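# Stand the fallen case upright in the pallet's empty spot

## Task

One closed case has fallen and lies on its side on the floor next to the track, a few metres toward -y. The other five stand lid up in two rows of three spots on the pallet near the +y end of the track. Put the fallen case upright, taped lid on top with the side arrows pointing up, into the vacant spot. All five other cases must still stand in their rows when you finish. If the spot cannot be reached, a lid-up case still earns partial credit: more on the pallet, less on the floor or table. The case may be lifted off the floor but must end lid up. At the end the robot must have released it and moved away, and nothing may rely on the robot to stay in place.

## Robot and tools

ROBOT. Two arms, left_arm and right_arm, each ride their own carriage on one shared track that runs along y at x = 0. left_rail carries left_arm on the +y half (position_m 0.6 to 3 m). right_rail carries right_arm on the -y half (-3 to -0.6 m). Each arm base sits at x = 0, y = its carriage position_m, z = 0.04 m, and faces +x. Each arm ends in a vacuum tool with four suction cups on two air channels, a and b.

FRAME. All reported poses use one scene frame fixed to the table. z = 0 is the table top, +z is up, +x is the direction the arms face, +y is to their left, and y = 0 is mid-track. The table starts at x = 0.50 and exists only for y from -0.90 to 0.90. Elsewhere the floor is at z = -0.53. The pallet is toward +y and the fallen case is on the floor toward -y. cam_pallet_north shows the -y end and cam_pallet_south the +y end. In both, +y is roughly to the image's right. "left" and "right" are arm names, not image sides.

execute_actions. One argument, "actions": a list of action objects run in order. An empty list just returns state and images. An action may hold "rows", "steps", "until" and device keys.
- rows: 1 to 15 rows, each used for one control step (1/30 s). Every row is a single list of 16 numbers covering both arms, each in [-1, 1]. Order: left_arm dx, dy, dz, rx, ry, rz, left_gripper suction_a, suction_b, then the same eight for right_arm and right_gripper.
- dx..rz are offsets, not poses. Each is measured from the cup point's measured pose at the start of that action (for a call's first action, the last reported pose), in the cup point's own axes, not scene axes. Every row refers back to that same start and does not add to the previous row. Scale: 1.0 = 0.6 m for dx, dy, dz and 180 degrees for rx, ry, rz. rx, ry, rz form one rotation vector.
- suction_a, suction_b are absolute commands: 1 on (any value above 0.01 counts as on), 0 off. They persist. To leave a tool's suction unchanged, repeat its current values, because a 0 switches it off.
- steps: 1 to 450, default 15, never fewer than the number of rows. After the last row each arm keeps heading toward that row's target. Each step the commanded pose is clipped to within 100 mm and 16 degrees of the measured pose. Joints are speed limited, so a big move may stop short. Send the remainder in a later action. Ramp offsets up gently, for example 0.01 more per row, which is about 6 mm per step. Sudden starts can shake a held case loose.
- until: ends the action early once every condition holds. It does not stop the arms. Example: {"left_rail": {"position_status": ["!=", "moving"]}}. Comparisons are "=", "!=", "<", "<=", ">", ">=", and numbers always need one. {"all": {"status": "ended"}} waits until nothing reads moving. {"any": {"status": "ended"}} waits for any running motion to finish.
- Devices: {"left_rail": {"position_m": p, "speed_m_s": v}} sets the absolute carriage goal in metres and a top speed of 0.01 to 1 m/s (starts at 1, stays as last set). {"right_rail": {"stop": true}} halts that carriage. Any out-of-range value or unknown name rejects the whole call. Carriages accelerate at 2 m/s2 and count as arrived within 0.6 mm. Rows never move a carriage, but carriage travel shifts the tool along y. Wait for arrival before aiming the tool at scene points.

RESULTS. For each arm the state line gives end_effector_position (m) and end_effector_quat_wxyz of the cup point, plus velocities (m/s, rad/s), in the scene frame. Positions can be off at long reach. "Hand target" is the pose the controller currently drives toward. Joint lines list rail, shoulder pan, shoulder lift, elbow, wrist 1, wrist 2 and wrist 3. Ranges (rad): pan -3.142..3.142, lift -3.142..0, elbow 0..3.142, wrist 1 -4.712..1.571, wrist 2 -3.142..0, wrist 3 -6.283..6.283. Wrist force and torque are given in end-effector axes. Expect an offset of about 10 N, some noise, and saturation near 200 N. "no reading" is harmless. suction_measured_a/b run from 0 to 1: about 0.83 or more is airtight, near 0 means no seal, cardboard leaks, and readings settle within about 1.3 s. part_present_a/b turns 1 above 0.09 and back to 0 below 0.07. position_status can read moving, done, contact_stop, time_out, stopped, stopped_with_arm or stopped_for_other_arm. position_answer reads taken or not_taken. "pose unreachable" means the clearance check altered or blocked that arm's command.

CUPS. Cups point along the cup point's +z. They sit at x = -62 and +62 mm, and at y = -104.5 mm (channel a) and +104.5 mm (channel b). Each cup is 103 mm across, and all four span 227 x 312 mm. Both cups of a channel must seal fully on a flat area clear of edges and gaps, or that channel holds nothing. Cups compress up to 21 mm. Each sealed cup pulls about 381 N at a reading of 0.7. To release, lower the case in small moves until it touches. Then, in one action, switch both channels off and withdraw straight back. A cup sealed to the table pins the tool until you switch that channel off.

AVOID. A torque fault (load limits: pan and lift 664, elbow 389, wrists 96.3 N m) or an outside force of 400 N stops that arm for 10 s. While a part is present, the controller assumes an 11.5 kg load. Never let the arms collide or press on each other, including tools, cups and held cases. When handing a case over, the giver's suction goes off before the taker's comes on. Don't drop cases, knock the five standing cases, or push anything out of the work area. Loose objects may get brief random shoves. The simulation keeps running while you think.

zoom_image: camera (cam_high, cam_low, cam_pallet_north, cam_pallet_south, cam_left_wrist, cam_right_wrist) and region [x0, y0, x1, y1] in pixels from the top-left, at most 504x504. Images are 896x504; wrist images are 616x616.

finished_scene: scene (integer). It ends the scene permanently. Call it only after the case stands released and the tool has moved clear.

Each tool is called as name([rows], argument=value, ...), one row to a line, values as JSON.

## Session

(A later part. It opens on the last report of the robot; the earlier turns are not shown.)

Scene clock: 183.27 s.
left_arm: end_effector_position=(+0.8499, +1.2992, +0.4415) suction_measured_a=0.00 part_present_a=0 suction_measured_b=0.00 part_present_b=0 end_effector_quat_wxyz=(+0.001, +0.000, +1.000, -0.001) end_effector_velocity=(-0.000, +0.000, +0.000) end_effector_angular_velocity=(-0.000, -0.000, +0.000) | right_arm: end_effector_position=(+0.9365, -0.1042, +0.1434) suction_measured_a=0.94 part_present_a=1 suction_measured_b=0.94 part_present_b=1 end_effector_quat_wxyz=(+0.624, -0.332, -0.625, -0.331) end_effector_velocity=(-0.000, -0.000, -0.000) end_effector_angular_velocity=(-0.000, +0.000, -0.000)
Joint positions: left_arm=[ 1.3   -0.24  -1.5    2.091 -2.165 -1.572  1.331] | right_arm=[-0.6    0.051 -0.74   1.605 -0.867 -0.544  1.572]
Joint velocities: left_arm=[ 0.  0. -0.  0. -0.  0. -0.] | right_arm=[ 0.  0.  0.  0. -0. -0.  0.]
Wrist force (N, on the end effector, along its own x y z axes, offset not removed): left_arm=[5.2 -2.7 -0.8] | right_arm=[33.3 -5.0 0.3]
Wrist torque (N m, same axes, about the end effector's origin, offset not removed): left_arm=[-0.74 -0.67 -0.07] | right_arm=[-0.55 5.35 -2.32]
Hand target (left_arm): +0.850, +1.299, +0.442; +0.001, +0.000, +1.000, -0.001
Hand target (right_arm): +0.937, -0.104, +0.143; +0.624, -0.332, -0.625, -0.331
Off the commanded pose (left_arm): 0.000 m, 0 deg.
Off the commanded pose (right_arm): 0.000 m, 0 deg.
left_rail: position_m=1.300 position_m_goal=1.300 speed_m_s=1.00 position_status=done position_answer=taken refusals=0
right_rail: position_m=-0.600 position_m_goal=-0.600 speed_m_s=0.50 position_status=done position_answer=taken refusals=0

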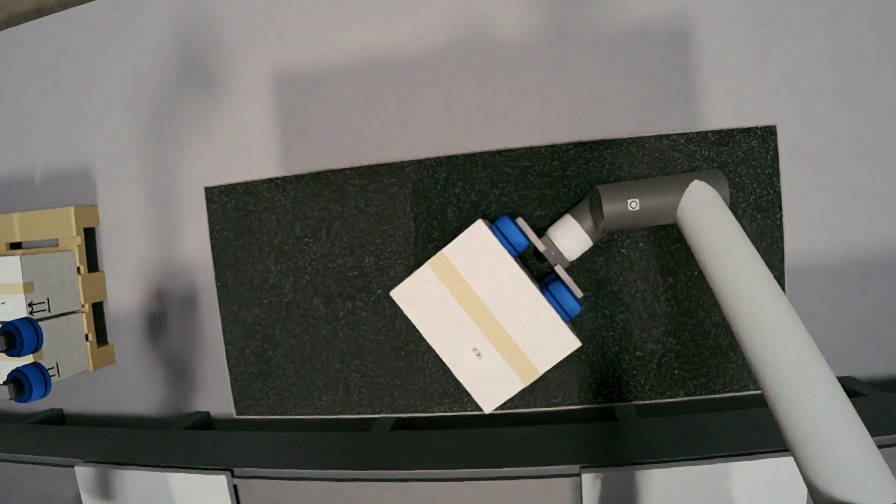

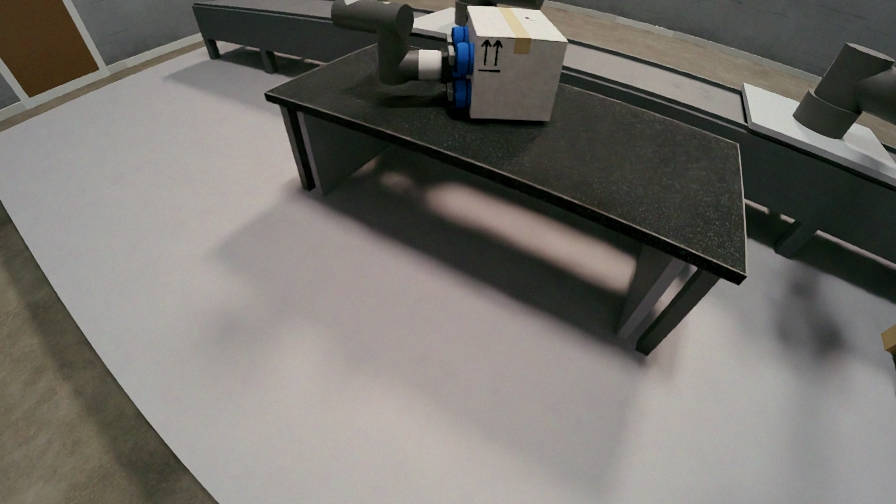

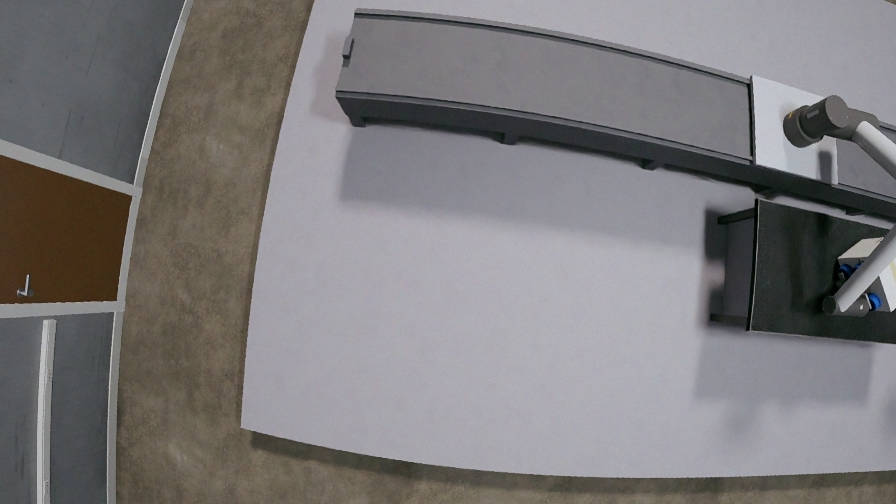

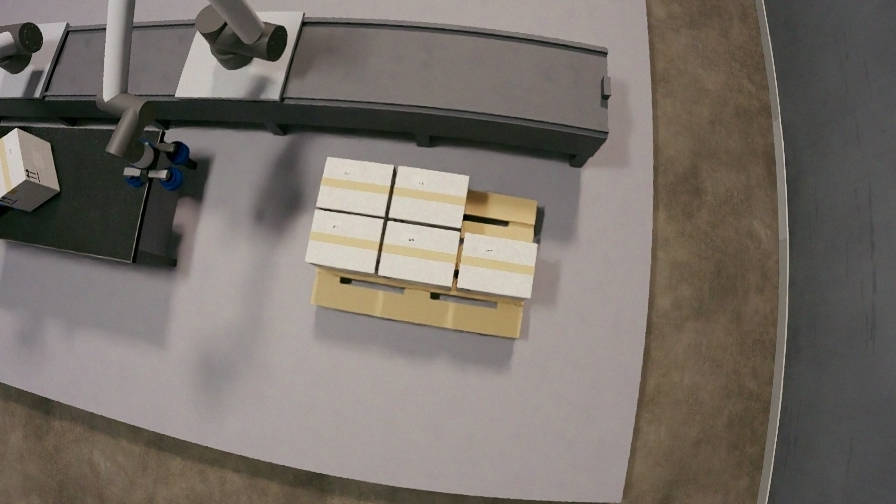

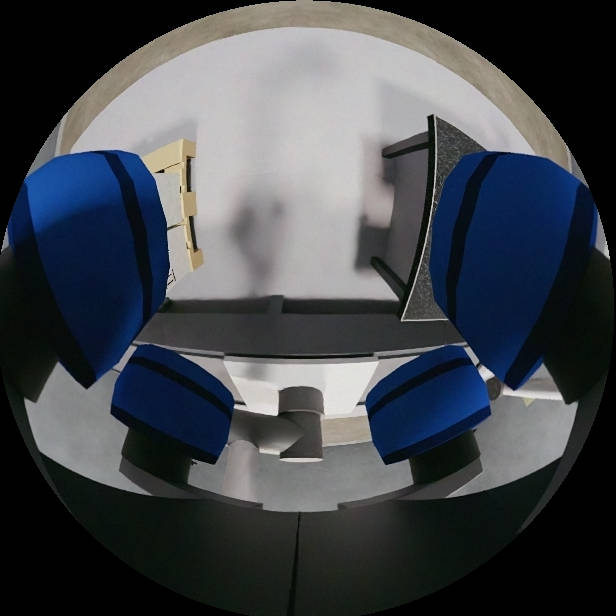

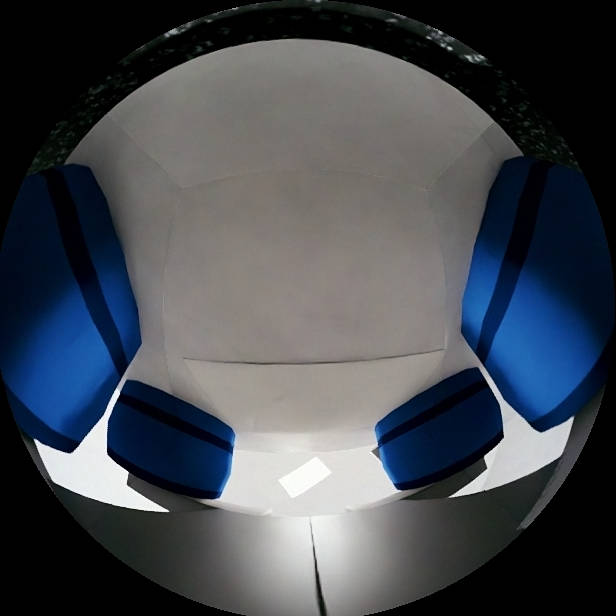

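execute_actions([
  {"rows":[[0,0,0,0,0,0,0,0,0,0,-0.03,0,0,0,0,0],[0,0,0,0,0,0,0,0,0,0,-0.08,0,0,0,0,0],[0,0,0,0,0,0,0,0,0,0,-0.2,0,0,0,0,0]],"steps":35},
  {"rows":[[0,0,0,0,0,0,0,0,0.1,0,-0.1,0,0,0,0,0],[0,0,0,0,0,0,0,0,0.5,0,-0.3,0,0,0,0,0]],"steps":50},
  {"right_rail":{"position_m":-2.2,"speed_m_s":1},"steps":120,"until":{"right_rail":{"position_status":["!=","moving"]}}},
  {"left_rail":{"position_m":0.6},"steps":90,"until":{"left_rail":{"position_status":["!=","moving"]}}},
  {"steps":15},
  {"rows":[[0,-0.1,0,0,0,0.05,0,0,0,0,0,0,0,0,0,0],[0,-0.3,0,0,0,0.15,0,0,0,0,0,0,0,0,0,0],[-0.012,-1,0,0,0,0.311,0,0,0,0,0,0,0,0,0,0]],"steps":90},
])

Scene clock: 200.60 s.
left_arm: end_effector_position=(+0.8565, -0.0009, +0.4418) suction_measured_a=0.00 part_present_a=0 suction_measured_b=0.00 part_present_b=0 end_effector_quat_wxyz=(+0.001, +0.469, +0.883, -0.001) end_effector_velocity=(-0.000, -0.000, -0.000) end_effector_angular_velocity=(+0.000, +0.000, -0.000) | right_arm: end_effector_position=(+1.1041, -1.9527, +0.4435) suction_measured_a=0.00 part_present_a=0 suction_measured_b=0.00 part_present_b=0 end_effector_quat_wxyz=(+0.624, -0.332, -0.625, -0.331) end_effector_velocity=(+0.000, -0.000, -0.000) end_effector_angular_velocity=(-0.000, +0.000, -0.000)
Joint positions: left_arm=[ 0.6   -0.805 -1.287  1.826 -2.111 -1.572  1.743] | right_arm=[-2.2   -0.153 -0.821  1.252 -0.433 -0.748  1.572]
Joint velocities: left_arm=[ 0. -0.  0.  0. -0.  0. -0.] | right_arm=[ 0.  0.  0. -0. -0.  0.  0.]
Wrist force (N, on the end effector, along its own x y z axes, offset not removed): left_arm=[6.1 -2.1 -4.7] | right_arm=[-5.3 -2.4 2.2]
Wrist torque (N m, same axes, about the end effector's origin, offset not removed): left_arm=[-0.59 -0.91 -0.10] | right_arm=[-0.22 0.34 -0.36]
Hand target (left_arm): +0.857, -0.001, +0.442; +0.001, +0.469, +0.883, -0.001
Hand target (right_arm): +1.104, -1.952, +0.444; +0.624, -0.332, -0.625, -0.331
Off the commanded pose (left_arm): 0.001 m, 0 deg.
Off the commanded pose (right_arm): 0.000 m, 0 deg.
left_rail: position_m=0.600 position_m_goal=0.600 speed_m_s=1.00 position_status=done position_answer=taken refusals=0
right_rail: position_m=-2.200 position_m_goal=-2.200 speed_m_s=1.00 position_status=done position_answer=taken refusals=0

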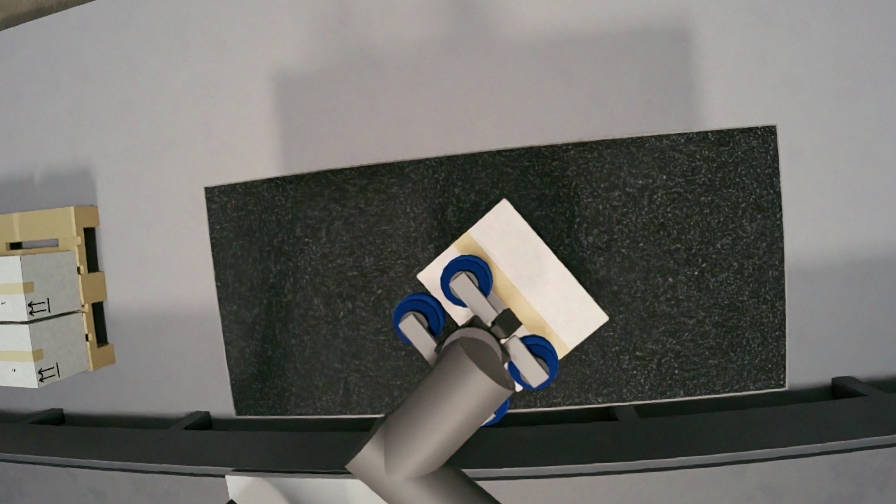

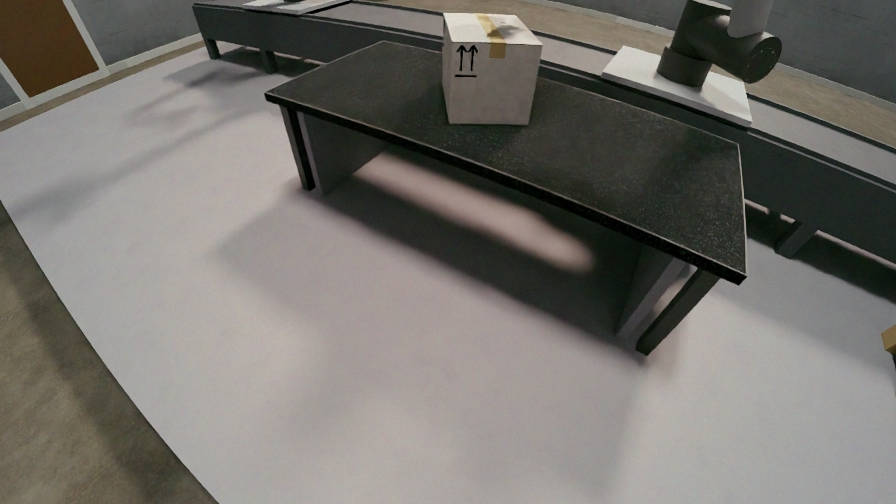

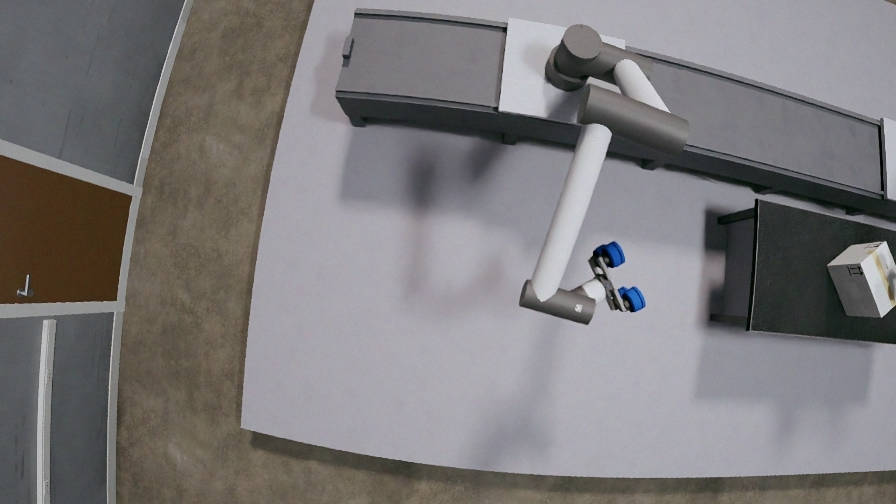

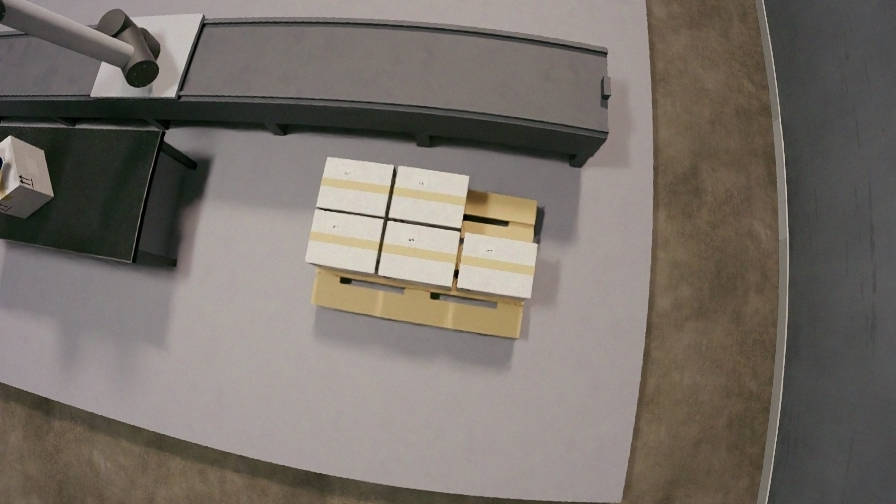

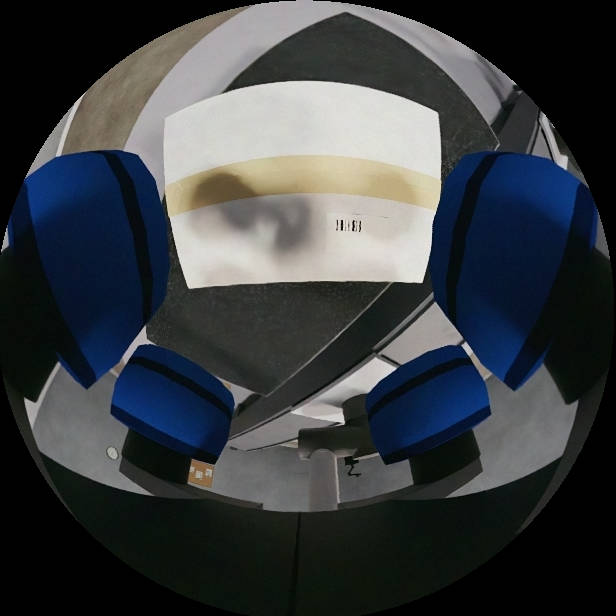

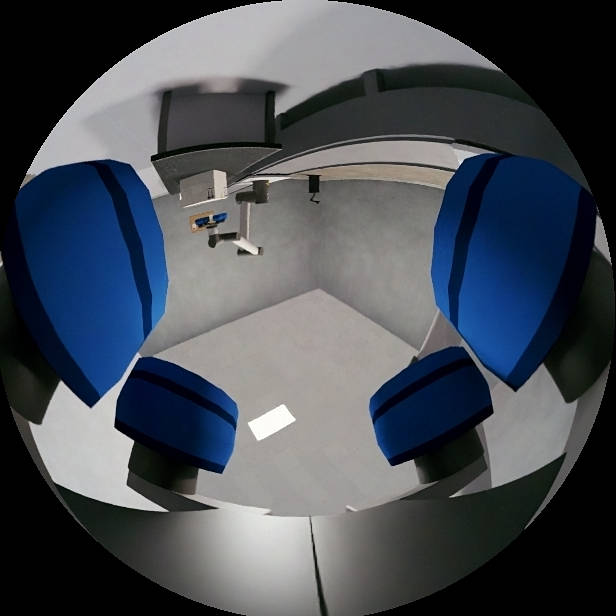

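execute_actions([
  {"rows":[[0,0,0.05,0,0,0,0,0,0,0,0,0,0,0,0,0],[0,0,0.18,0,0,0,0,0,0,0,0,0,0,0,0,0]],"steps":40},
])

Scene clock: 205.73 s.
left_arm: end_effector_position=(+0.8566, -0.0010, +0.3338) suction_measured_a=0.00 part_present_a=0 suction_measured_b=0.00 part_present_b=0 end_effector_quat_wxyz=(+0.001, +0.469, +0.883, -0.001) end_effector_velocity=(+0.000, +0.000, -0.000) end_effector_angular_velocity=(+0.000, +0.000, +0.000) | right_arm: end_effector_position=(+1.1041, -1.9527, +0.4435) suction_measured_a=0.00 part_present_a=0 suction_measured_b=0.00 part_present_b=0 end_effector_quat_wxyz=(+0.624, -0.332, -0.625, -0.331) end_effector_velocity=(-0.000, +0.000, +0.000) end_effector_angular_velocity=(+0.000, -0.000, +0.000)
Joint positions: left_arm=[ 0.6   -0.805 -1.211  1.897 -2.258 -1.572  1.743] | right_arm=[-2.2   -0.153 -0.821  1.252 -0.433 -0.748  1.572]
Joint velocities: left_arm=[ 0.  0.  0.  0. -0.  0.  0.] | right_arm=[ 0.  0. -0.  0.  0. -0. -0.]
Wrist force (N, on the end effector, along its own x y z axes, offset not removed): left_arm=[1.3 -0.4 0.1] | right_arm=[-5.8 -10.4 0.0]
Wrist torque (N m, same axes, about the end effector's origin, offset not removed): left_arm=[-0.42 -0.13 -0.05] | right_arm=[-1.49 0.46 -0.31]
Hand target (left_arm): +0.857, -0.001, +0.334; +0.001, +0.469, +0.883, -0.001
Hand target (right_arm): +1.104, -1.952, +0.444; +0.624, -0.332, -0.625, -0.331
Off the commanded pose (left_arm): 0.000 m, 0 deg.
Off the commanded pose (right_arm): 0.000 m, 0 deg.
left_rail: position_m=0.600 position_m_goal=0.600 speed_m_s=1.00 position_status=done position_answer=taken refusals=0
right_rail: position_m=-2.200 position_m_goal=-2.200 speed_m_s=1.00 position_status=done position_answer=taken refusals=0

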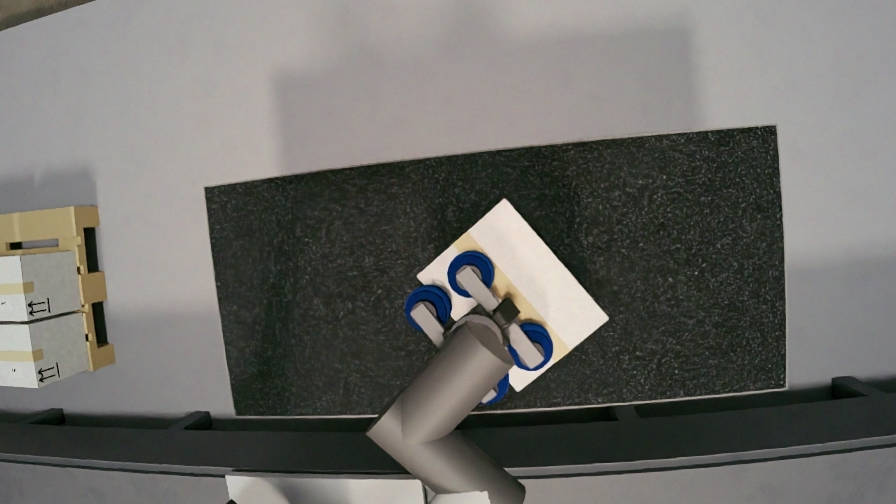

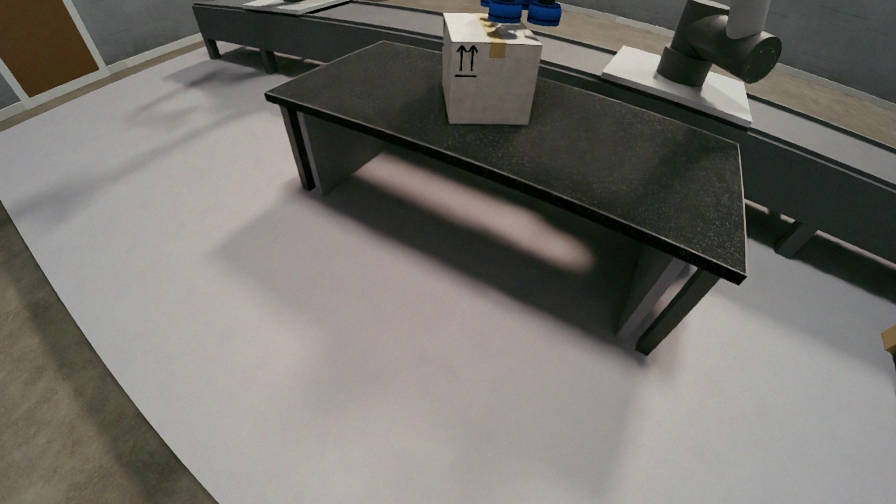

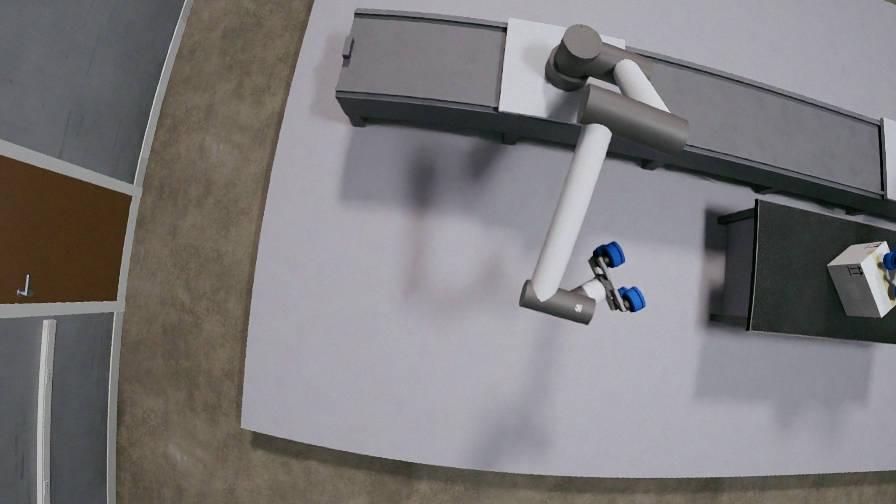

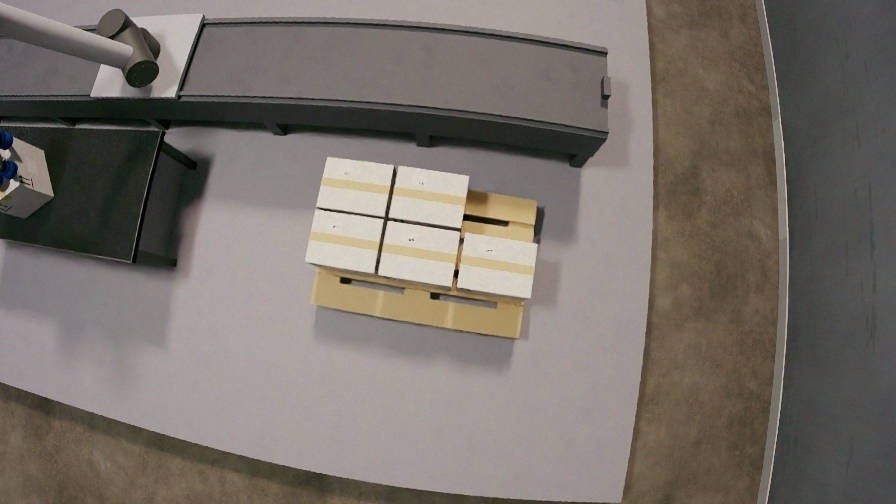

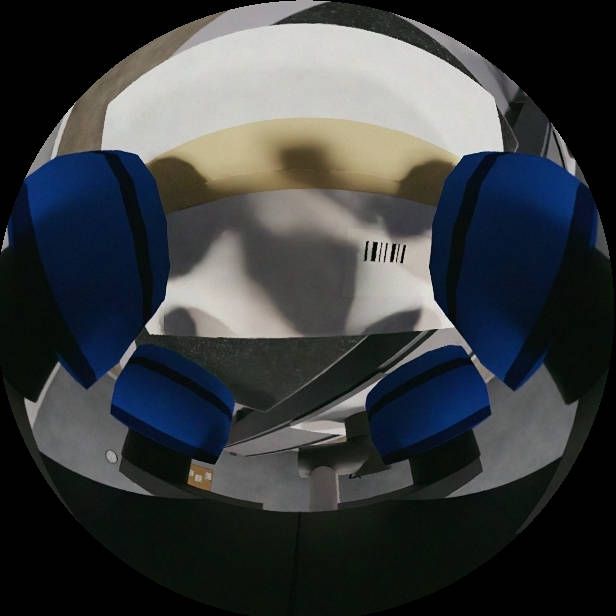

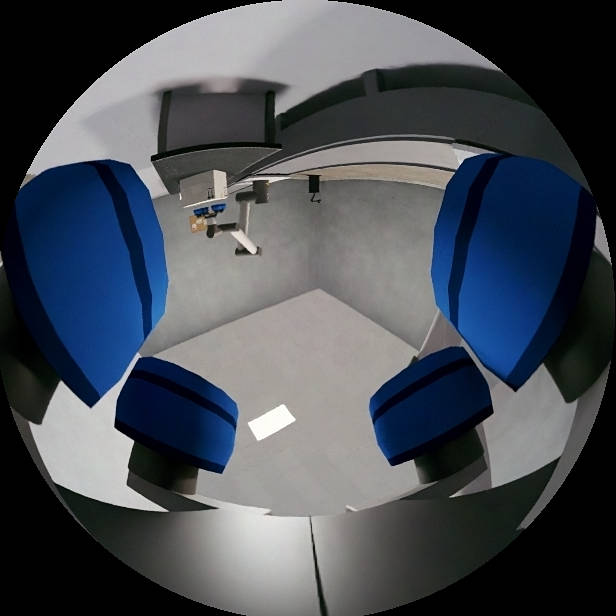

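execute_actions([
  {"rows":[[-0.04,0,0,0,0,0,0,0,0,0,0,0,0,0,0,0],[-0.1,0,0.03,0,0,0,0,0,0,0,0,0,0,0,0,0]],"steps":30},
])

Scene clock: 209.80 s.
left_arm: end_effector_position=(+0.8902, -0.0508, +0.3159) suction_measured_a=0.00 part_present_a=0 suction_measured_b=0.00 part_present_b=0 end_effector_quat_wxyz=(+0.001, +0.469, +0.883, -0.001) end_effector_velocity=(+0.000, -0.000, -0.000) end_effector_angular_velocity=(+0.000, +0.000, -0.000) | right_arm: end_effector_position=(+1.1041, -1.9527, +0.4435) suction_measured_a=0.00 part_present_a=0 suction_measured_b=0.00 part_present_b=0 end_effector_quat_wxyz=(+0.624, -0.332, -0.625, -0.331) end_effector_velocity=(-0.000, +0.000, +0.000) end_effector_angular_velocity=(-0.000, -0.000, -0.000)
Joint positions: left_arm=[ 0.6   -0.814 -1.144  1.822 -2.251 -1.572  1.734] | right_arm=[-2.2   -0.153 -0.821  1.252 -0.433 -0.748  1.572]
Joint velocities: left_arm=[ 0. -0.  0. -0.  0. -0. -0.] | right_arm=[ 0. -0. -0.  0. -0.  0.  0.]
Wrist force (N, on the end effector, along its own x y z axes, offset not removed): left_arm=[3.2 -0.2 -2.8] | right_arm=[-1.7 -5.4 -1.9]
Wrist torque (N m, same axes, about the end effector's origin, offset not removed): left_arm=[-0.34 -0.47 -0.15] | right_arm=[-0.63 -0.06 -0.19]
Hand target (left_arm): +0.890, -0.051, +0.316; +0.001, +0.469, +0.883, -0.001
Hand target (right_arm): +1.104, -1.952, +0.444; +0.624, -0.332, -0.625, -0.331
Off the commanded pose (left_arm): 0.000 m, 0 deg.
Off the commanded pose (right_arm): 0.000 m, 0 deg.
left_rail: position_m=0.600 position_m_goal=0.600 speed_m_s=1.00 position_status=done position_answer=taken refusals=0
right_rail: position_m=-2.200 position_m_goal=-2.200 speed_m_s=1.00 position_status=done position_answer=taken refusals=0

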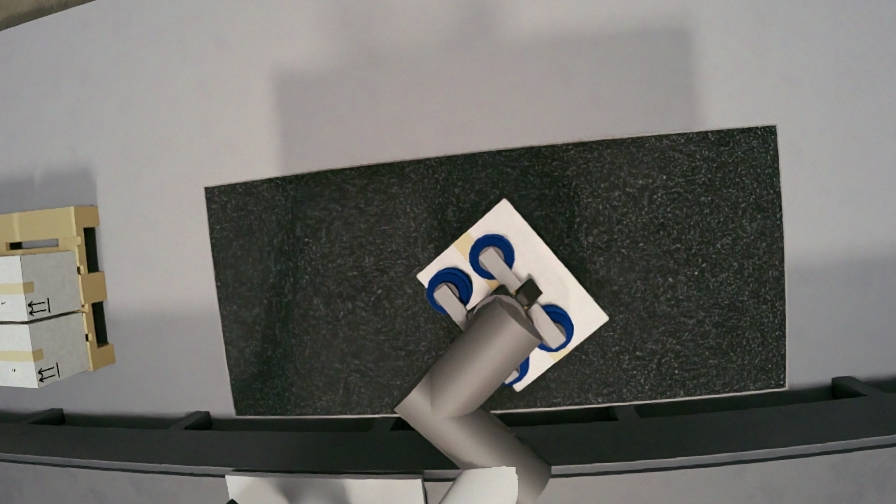

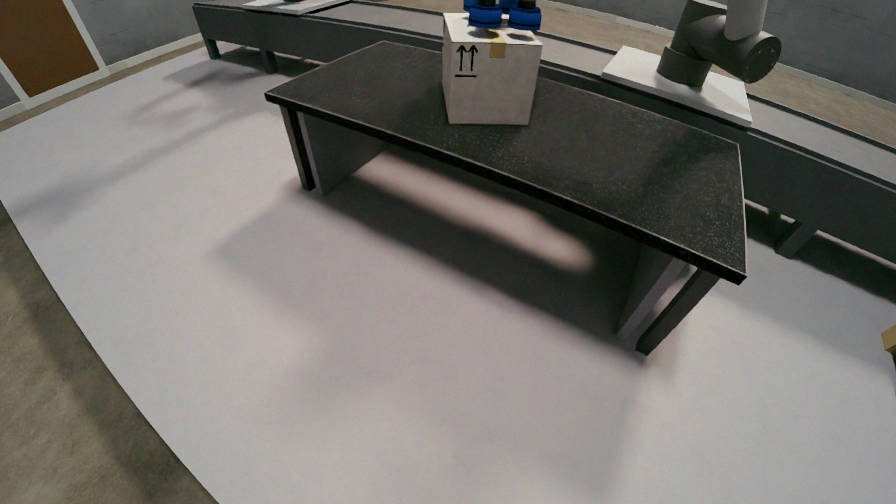

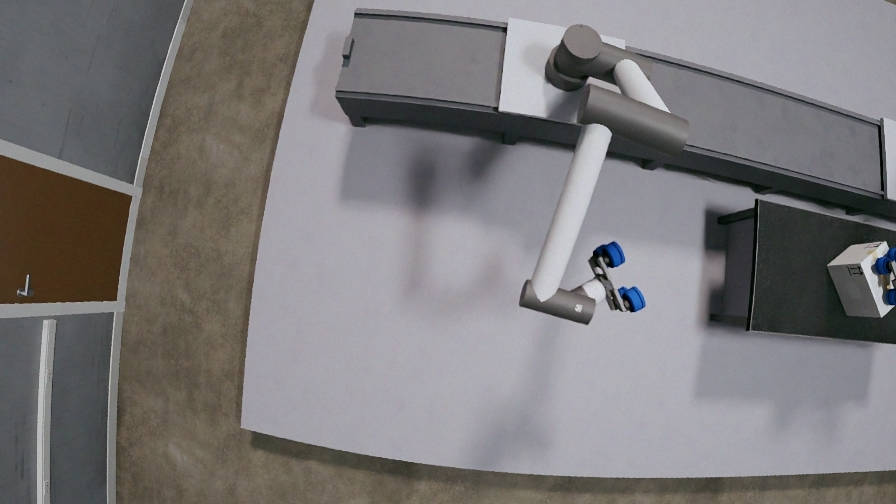

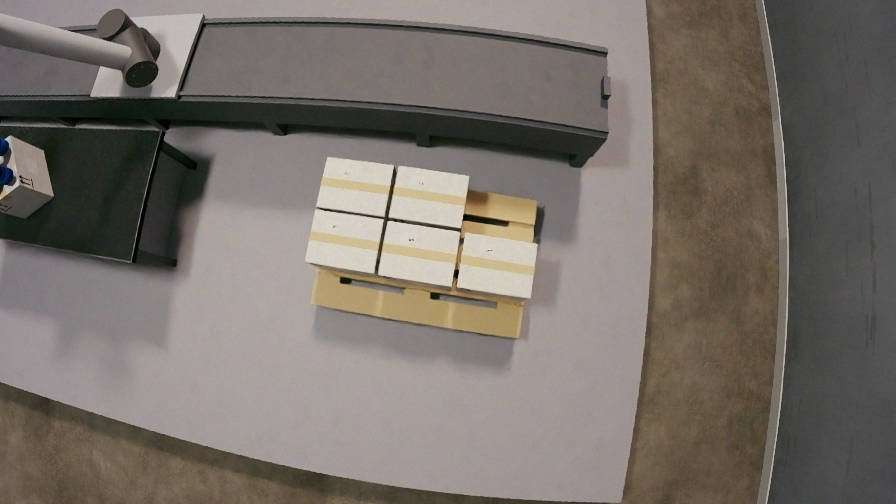

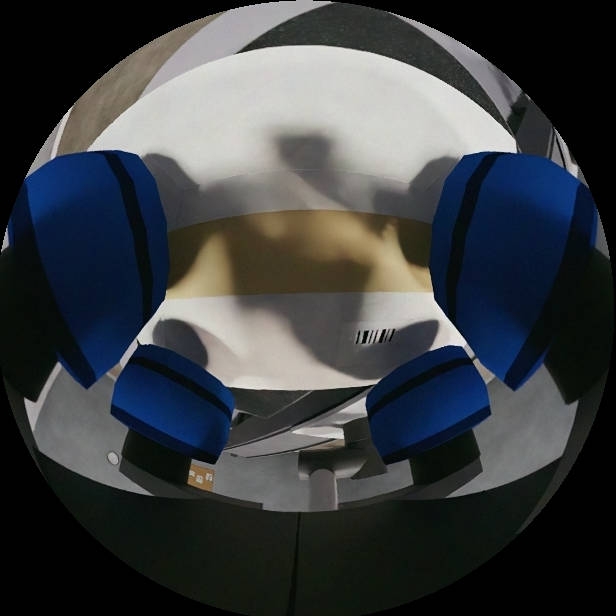

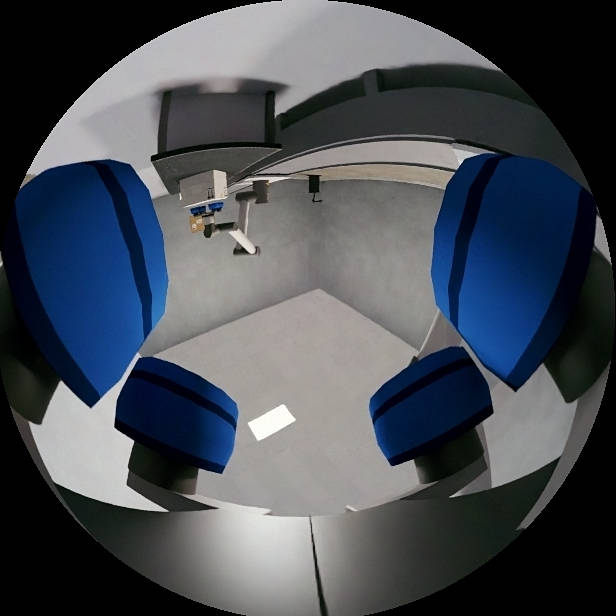

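execute_actions([
  {"rows":[[0,0,0.02,0,0,0,1,1,0,0,0,0,0,0,0,0],[0,0,0.04,0,0,0,1,1,0,0,0,0,0,0,0,0]],"steps":60},
])

Scene clock: 215.23 s.
left_arm: end_effector_position=(+0.8902, -0.0508, +0.2919) suction_measured_a=0.00 part_present_a=0 suction_measured_b=0.00 part_present_b=0 end_effector_quat_wxyz=(+0.001, +0.469, +0.883, -0.001) end_effector_velocity=(-0.000, +0.000, -0.000) end_effector_angular_velocity=(+0.000, +0.000, +0.000) | right_arm: end_effector_position=(+1.1041, -1.9527, +0.4435) suction_measured_a=0.00 part_present_a=0 suction_measured_b=0.00 part_present_b=0 end_effector_quat_wxyz=(+0.624, -0.332, -0.625, -0.331) end_effector_velocity=(-0.000, +0.000, +0.000) end_effector_angular_velocity=(-0.000, -0.000, +0.000)
Joint positions: left_arm=[ 0.6   -0.814 -1.126  1.834 -2.281 -1.572  1.734] | right_arm=[-2.2   -0.153 -0.821  1.252 -0.433 -0.748  1.572]
Joint velocities: left_arm=[ 0.  0.  0.  0.  0. -0. -0.] | right_arm=[ 0.  0. -0.  0.  0. -0. -0.]
Wrist force (N, on the end effector, along its own x y z axes, offset not removed): left_arm=[3.9 -1.5 -3.3] | right_arm=[-3.5 -9.4 0.9]
Wrist torque (N m, same axes, about the end effector's origin, offset not removed): left_arm=[-0.57 -0.63 -0.03] | right_arm=[-1.26 0.06 -0.37]
Hand target (left_arm): +0.890, -0.051, +0.292; +0.001, +0.469, +0.883, -0.001
Hand target (right_arm): +1.104, -1.952, +0.444; +0.624, -0.332, -0.625, -0.331
Off the commanded pose (left_arm): 0.000 m, 0 deg.
Off the commanded pose (right_arm): 0.000 m, 0 deg.
left_rail: position_m=0.600 position_m_goal=0.600 speed_m_s=1.00 position_status=done position_answer=taken refusals=0
right_rail: position_m=-2.200 position_m_goal=-2.200 speed_m_s=1.00 position_status=done position_answer=taken refusals=0

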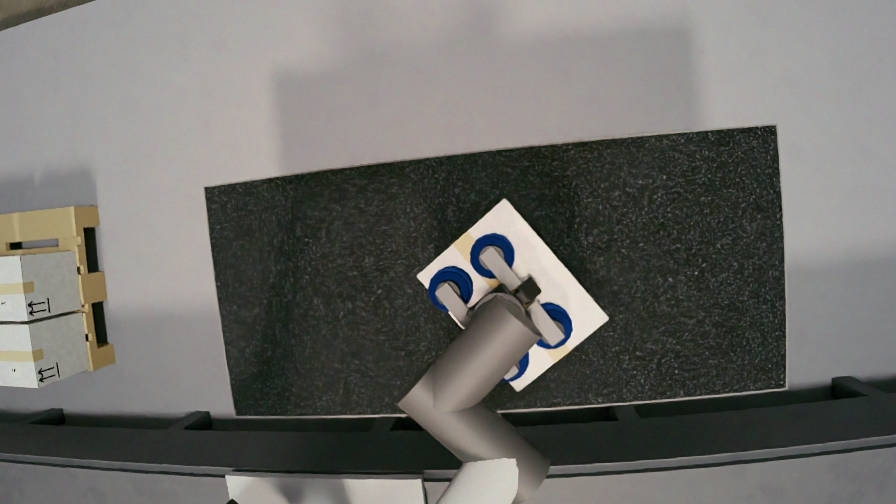

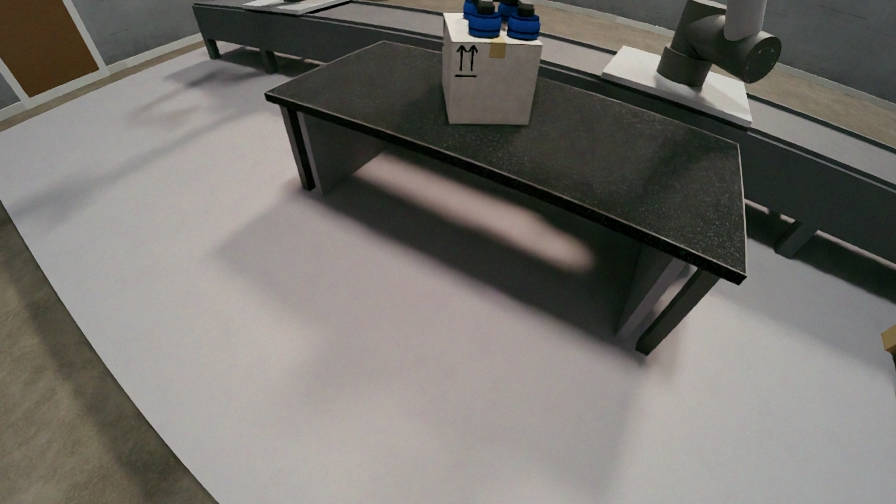

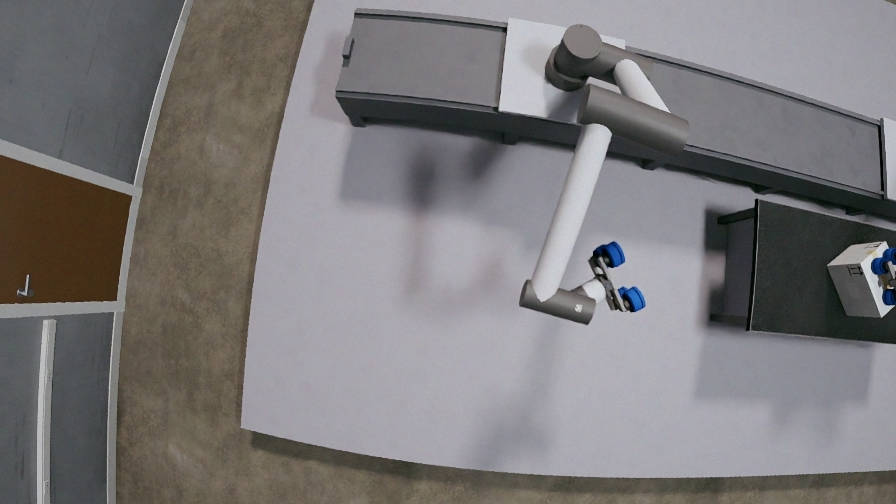

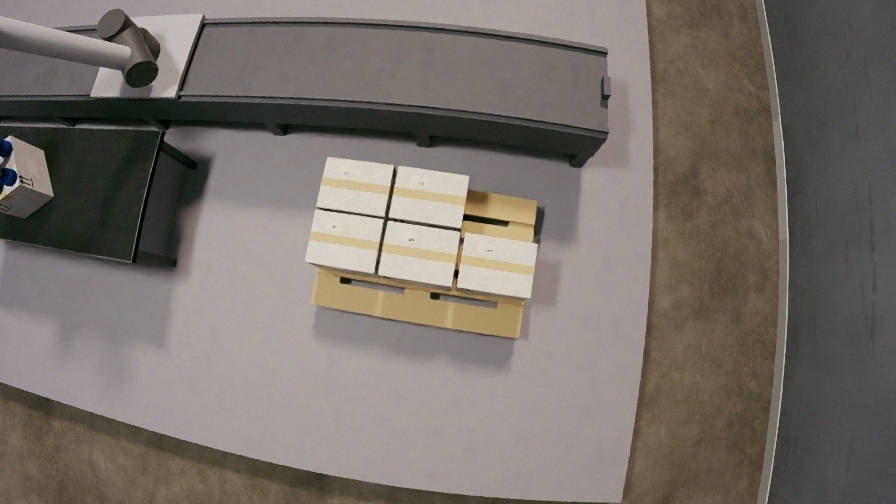

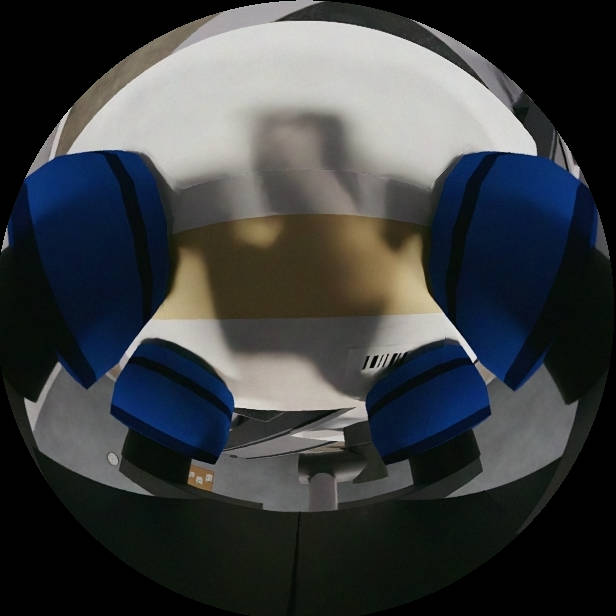

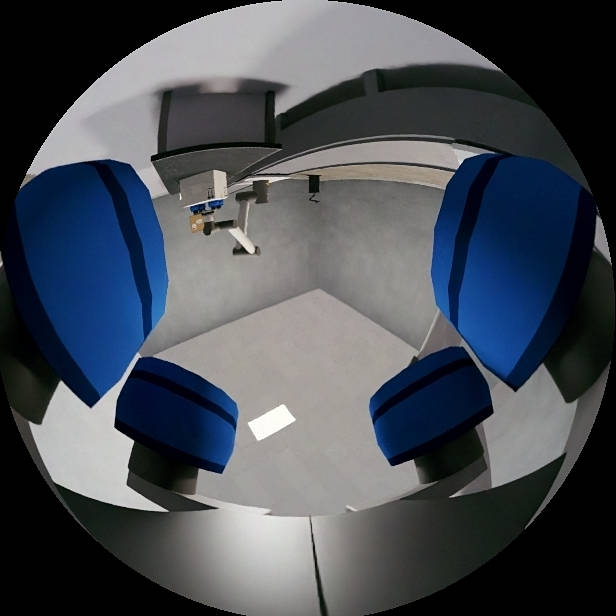

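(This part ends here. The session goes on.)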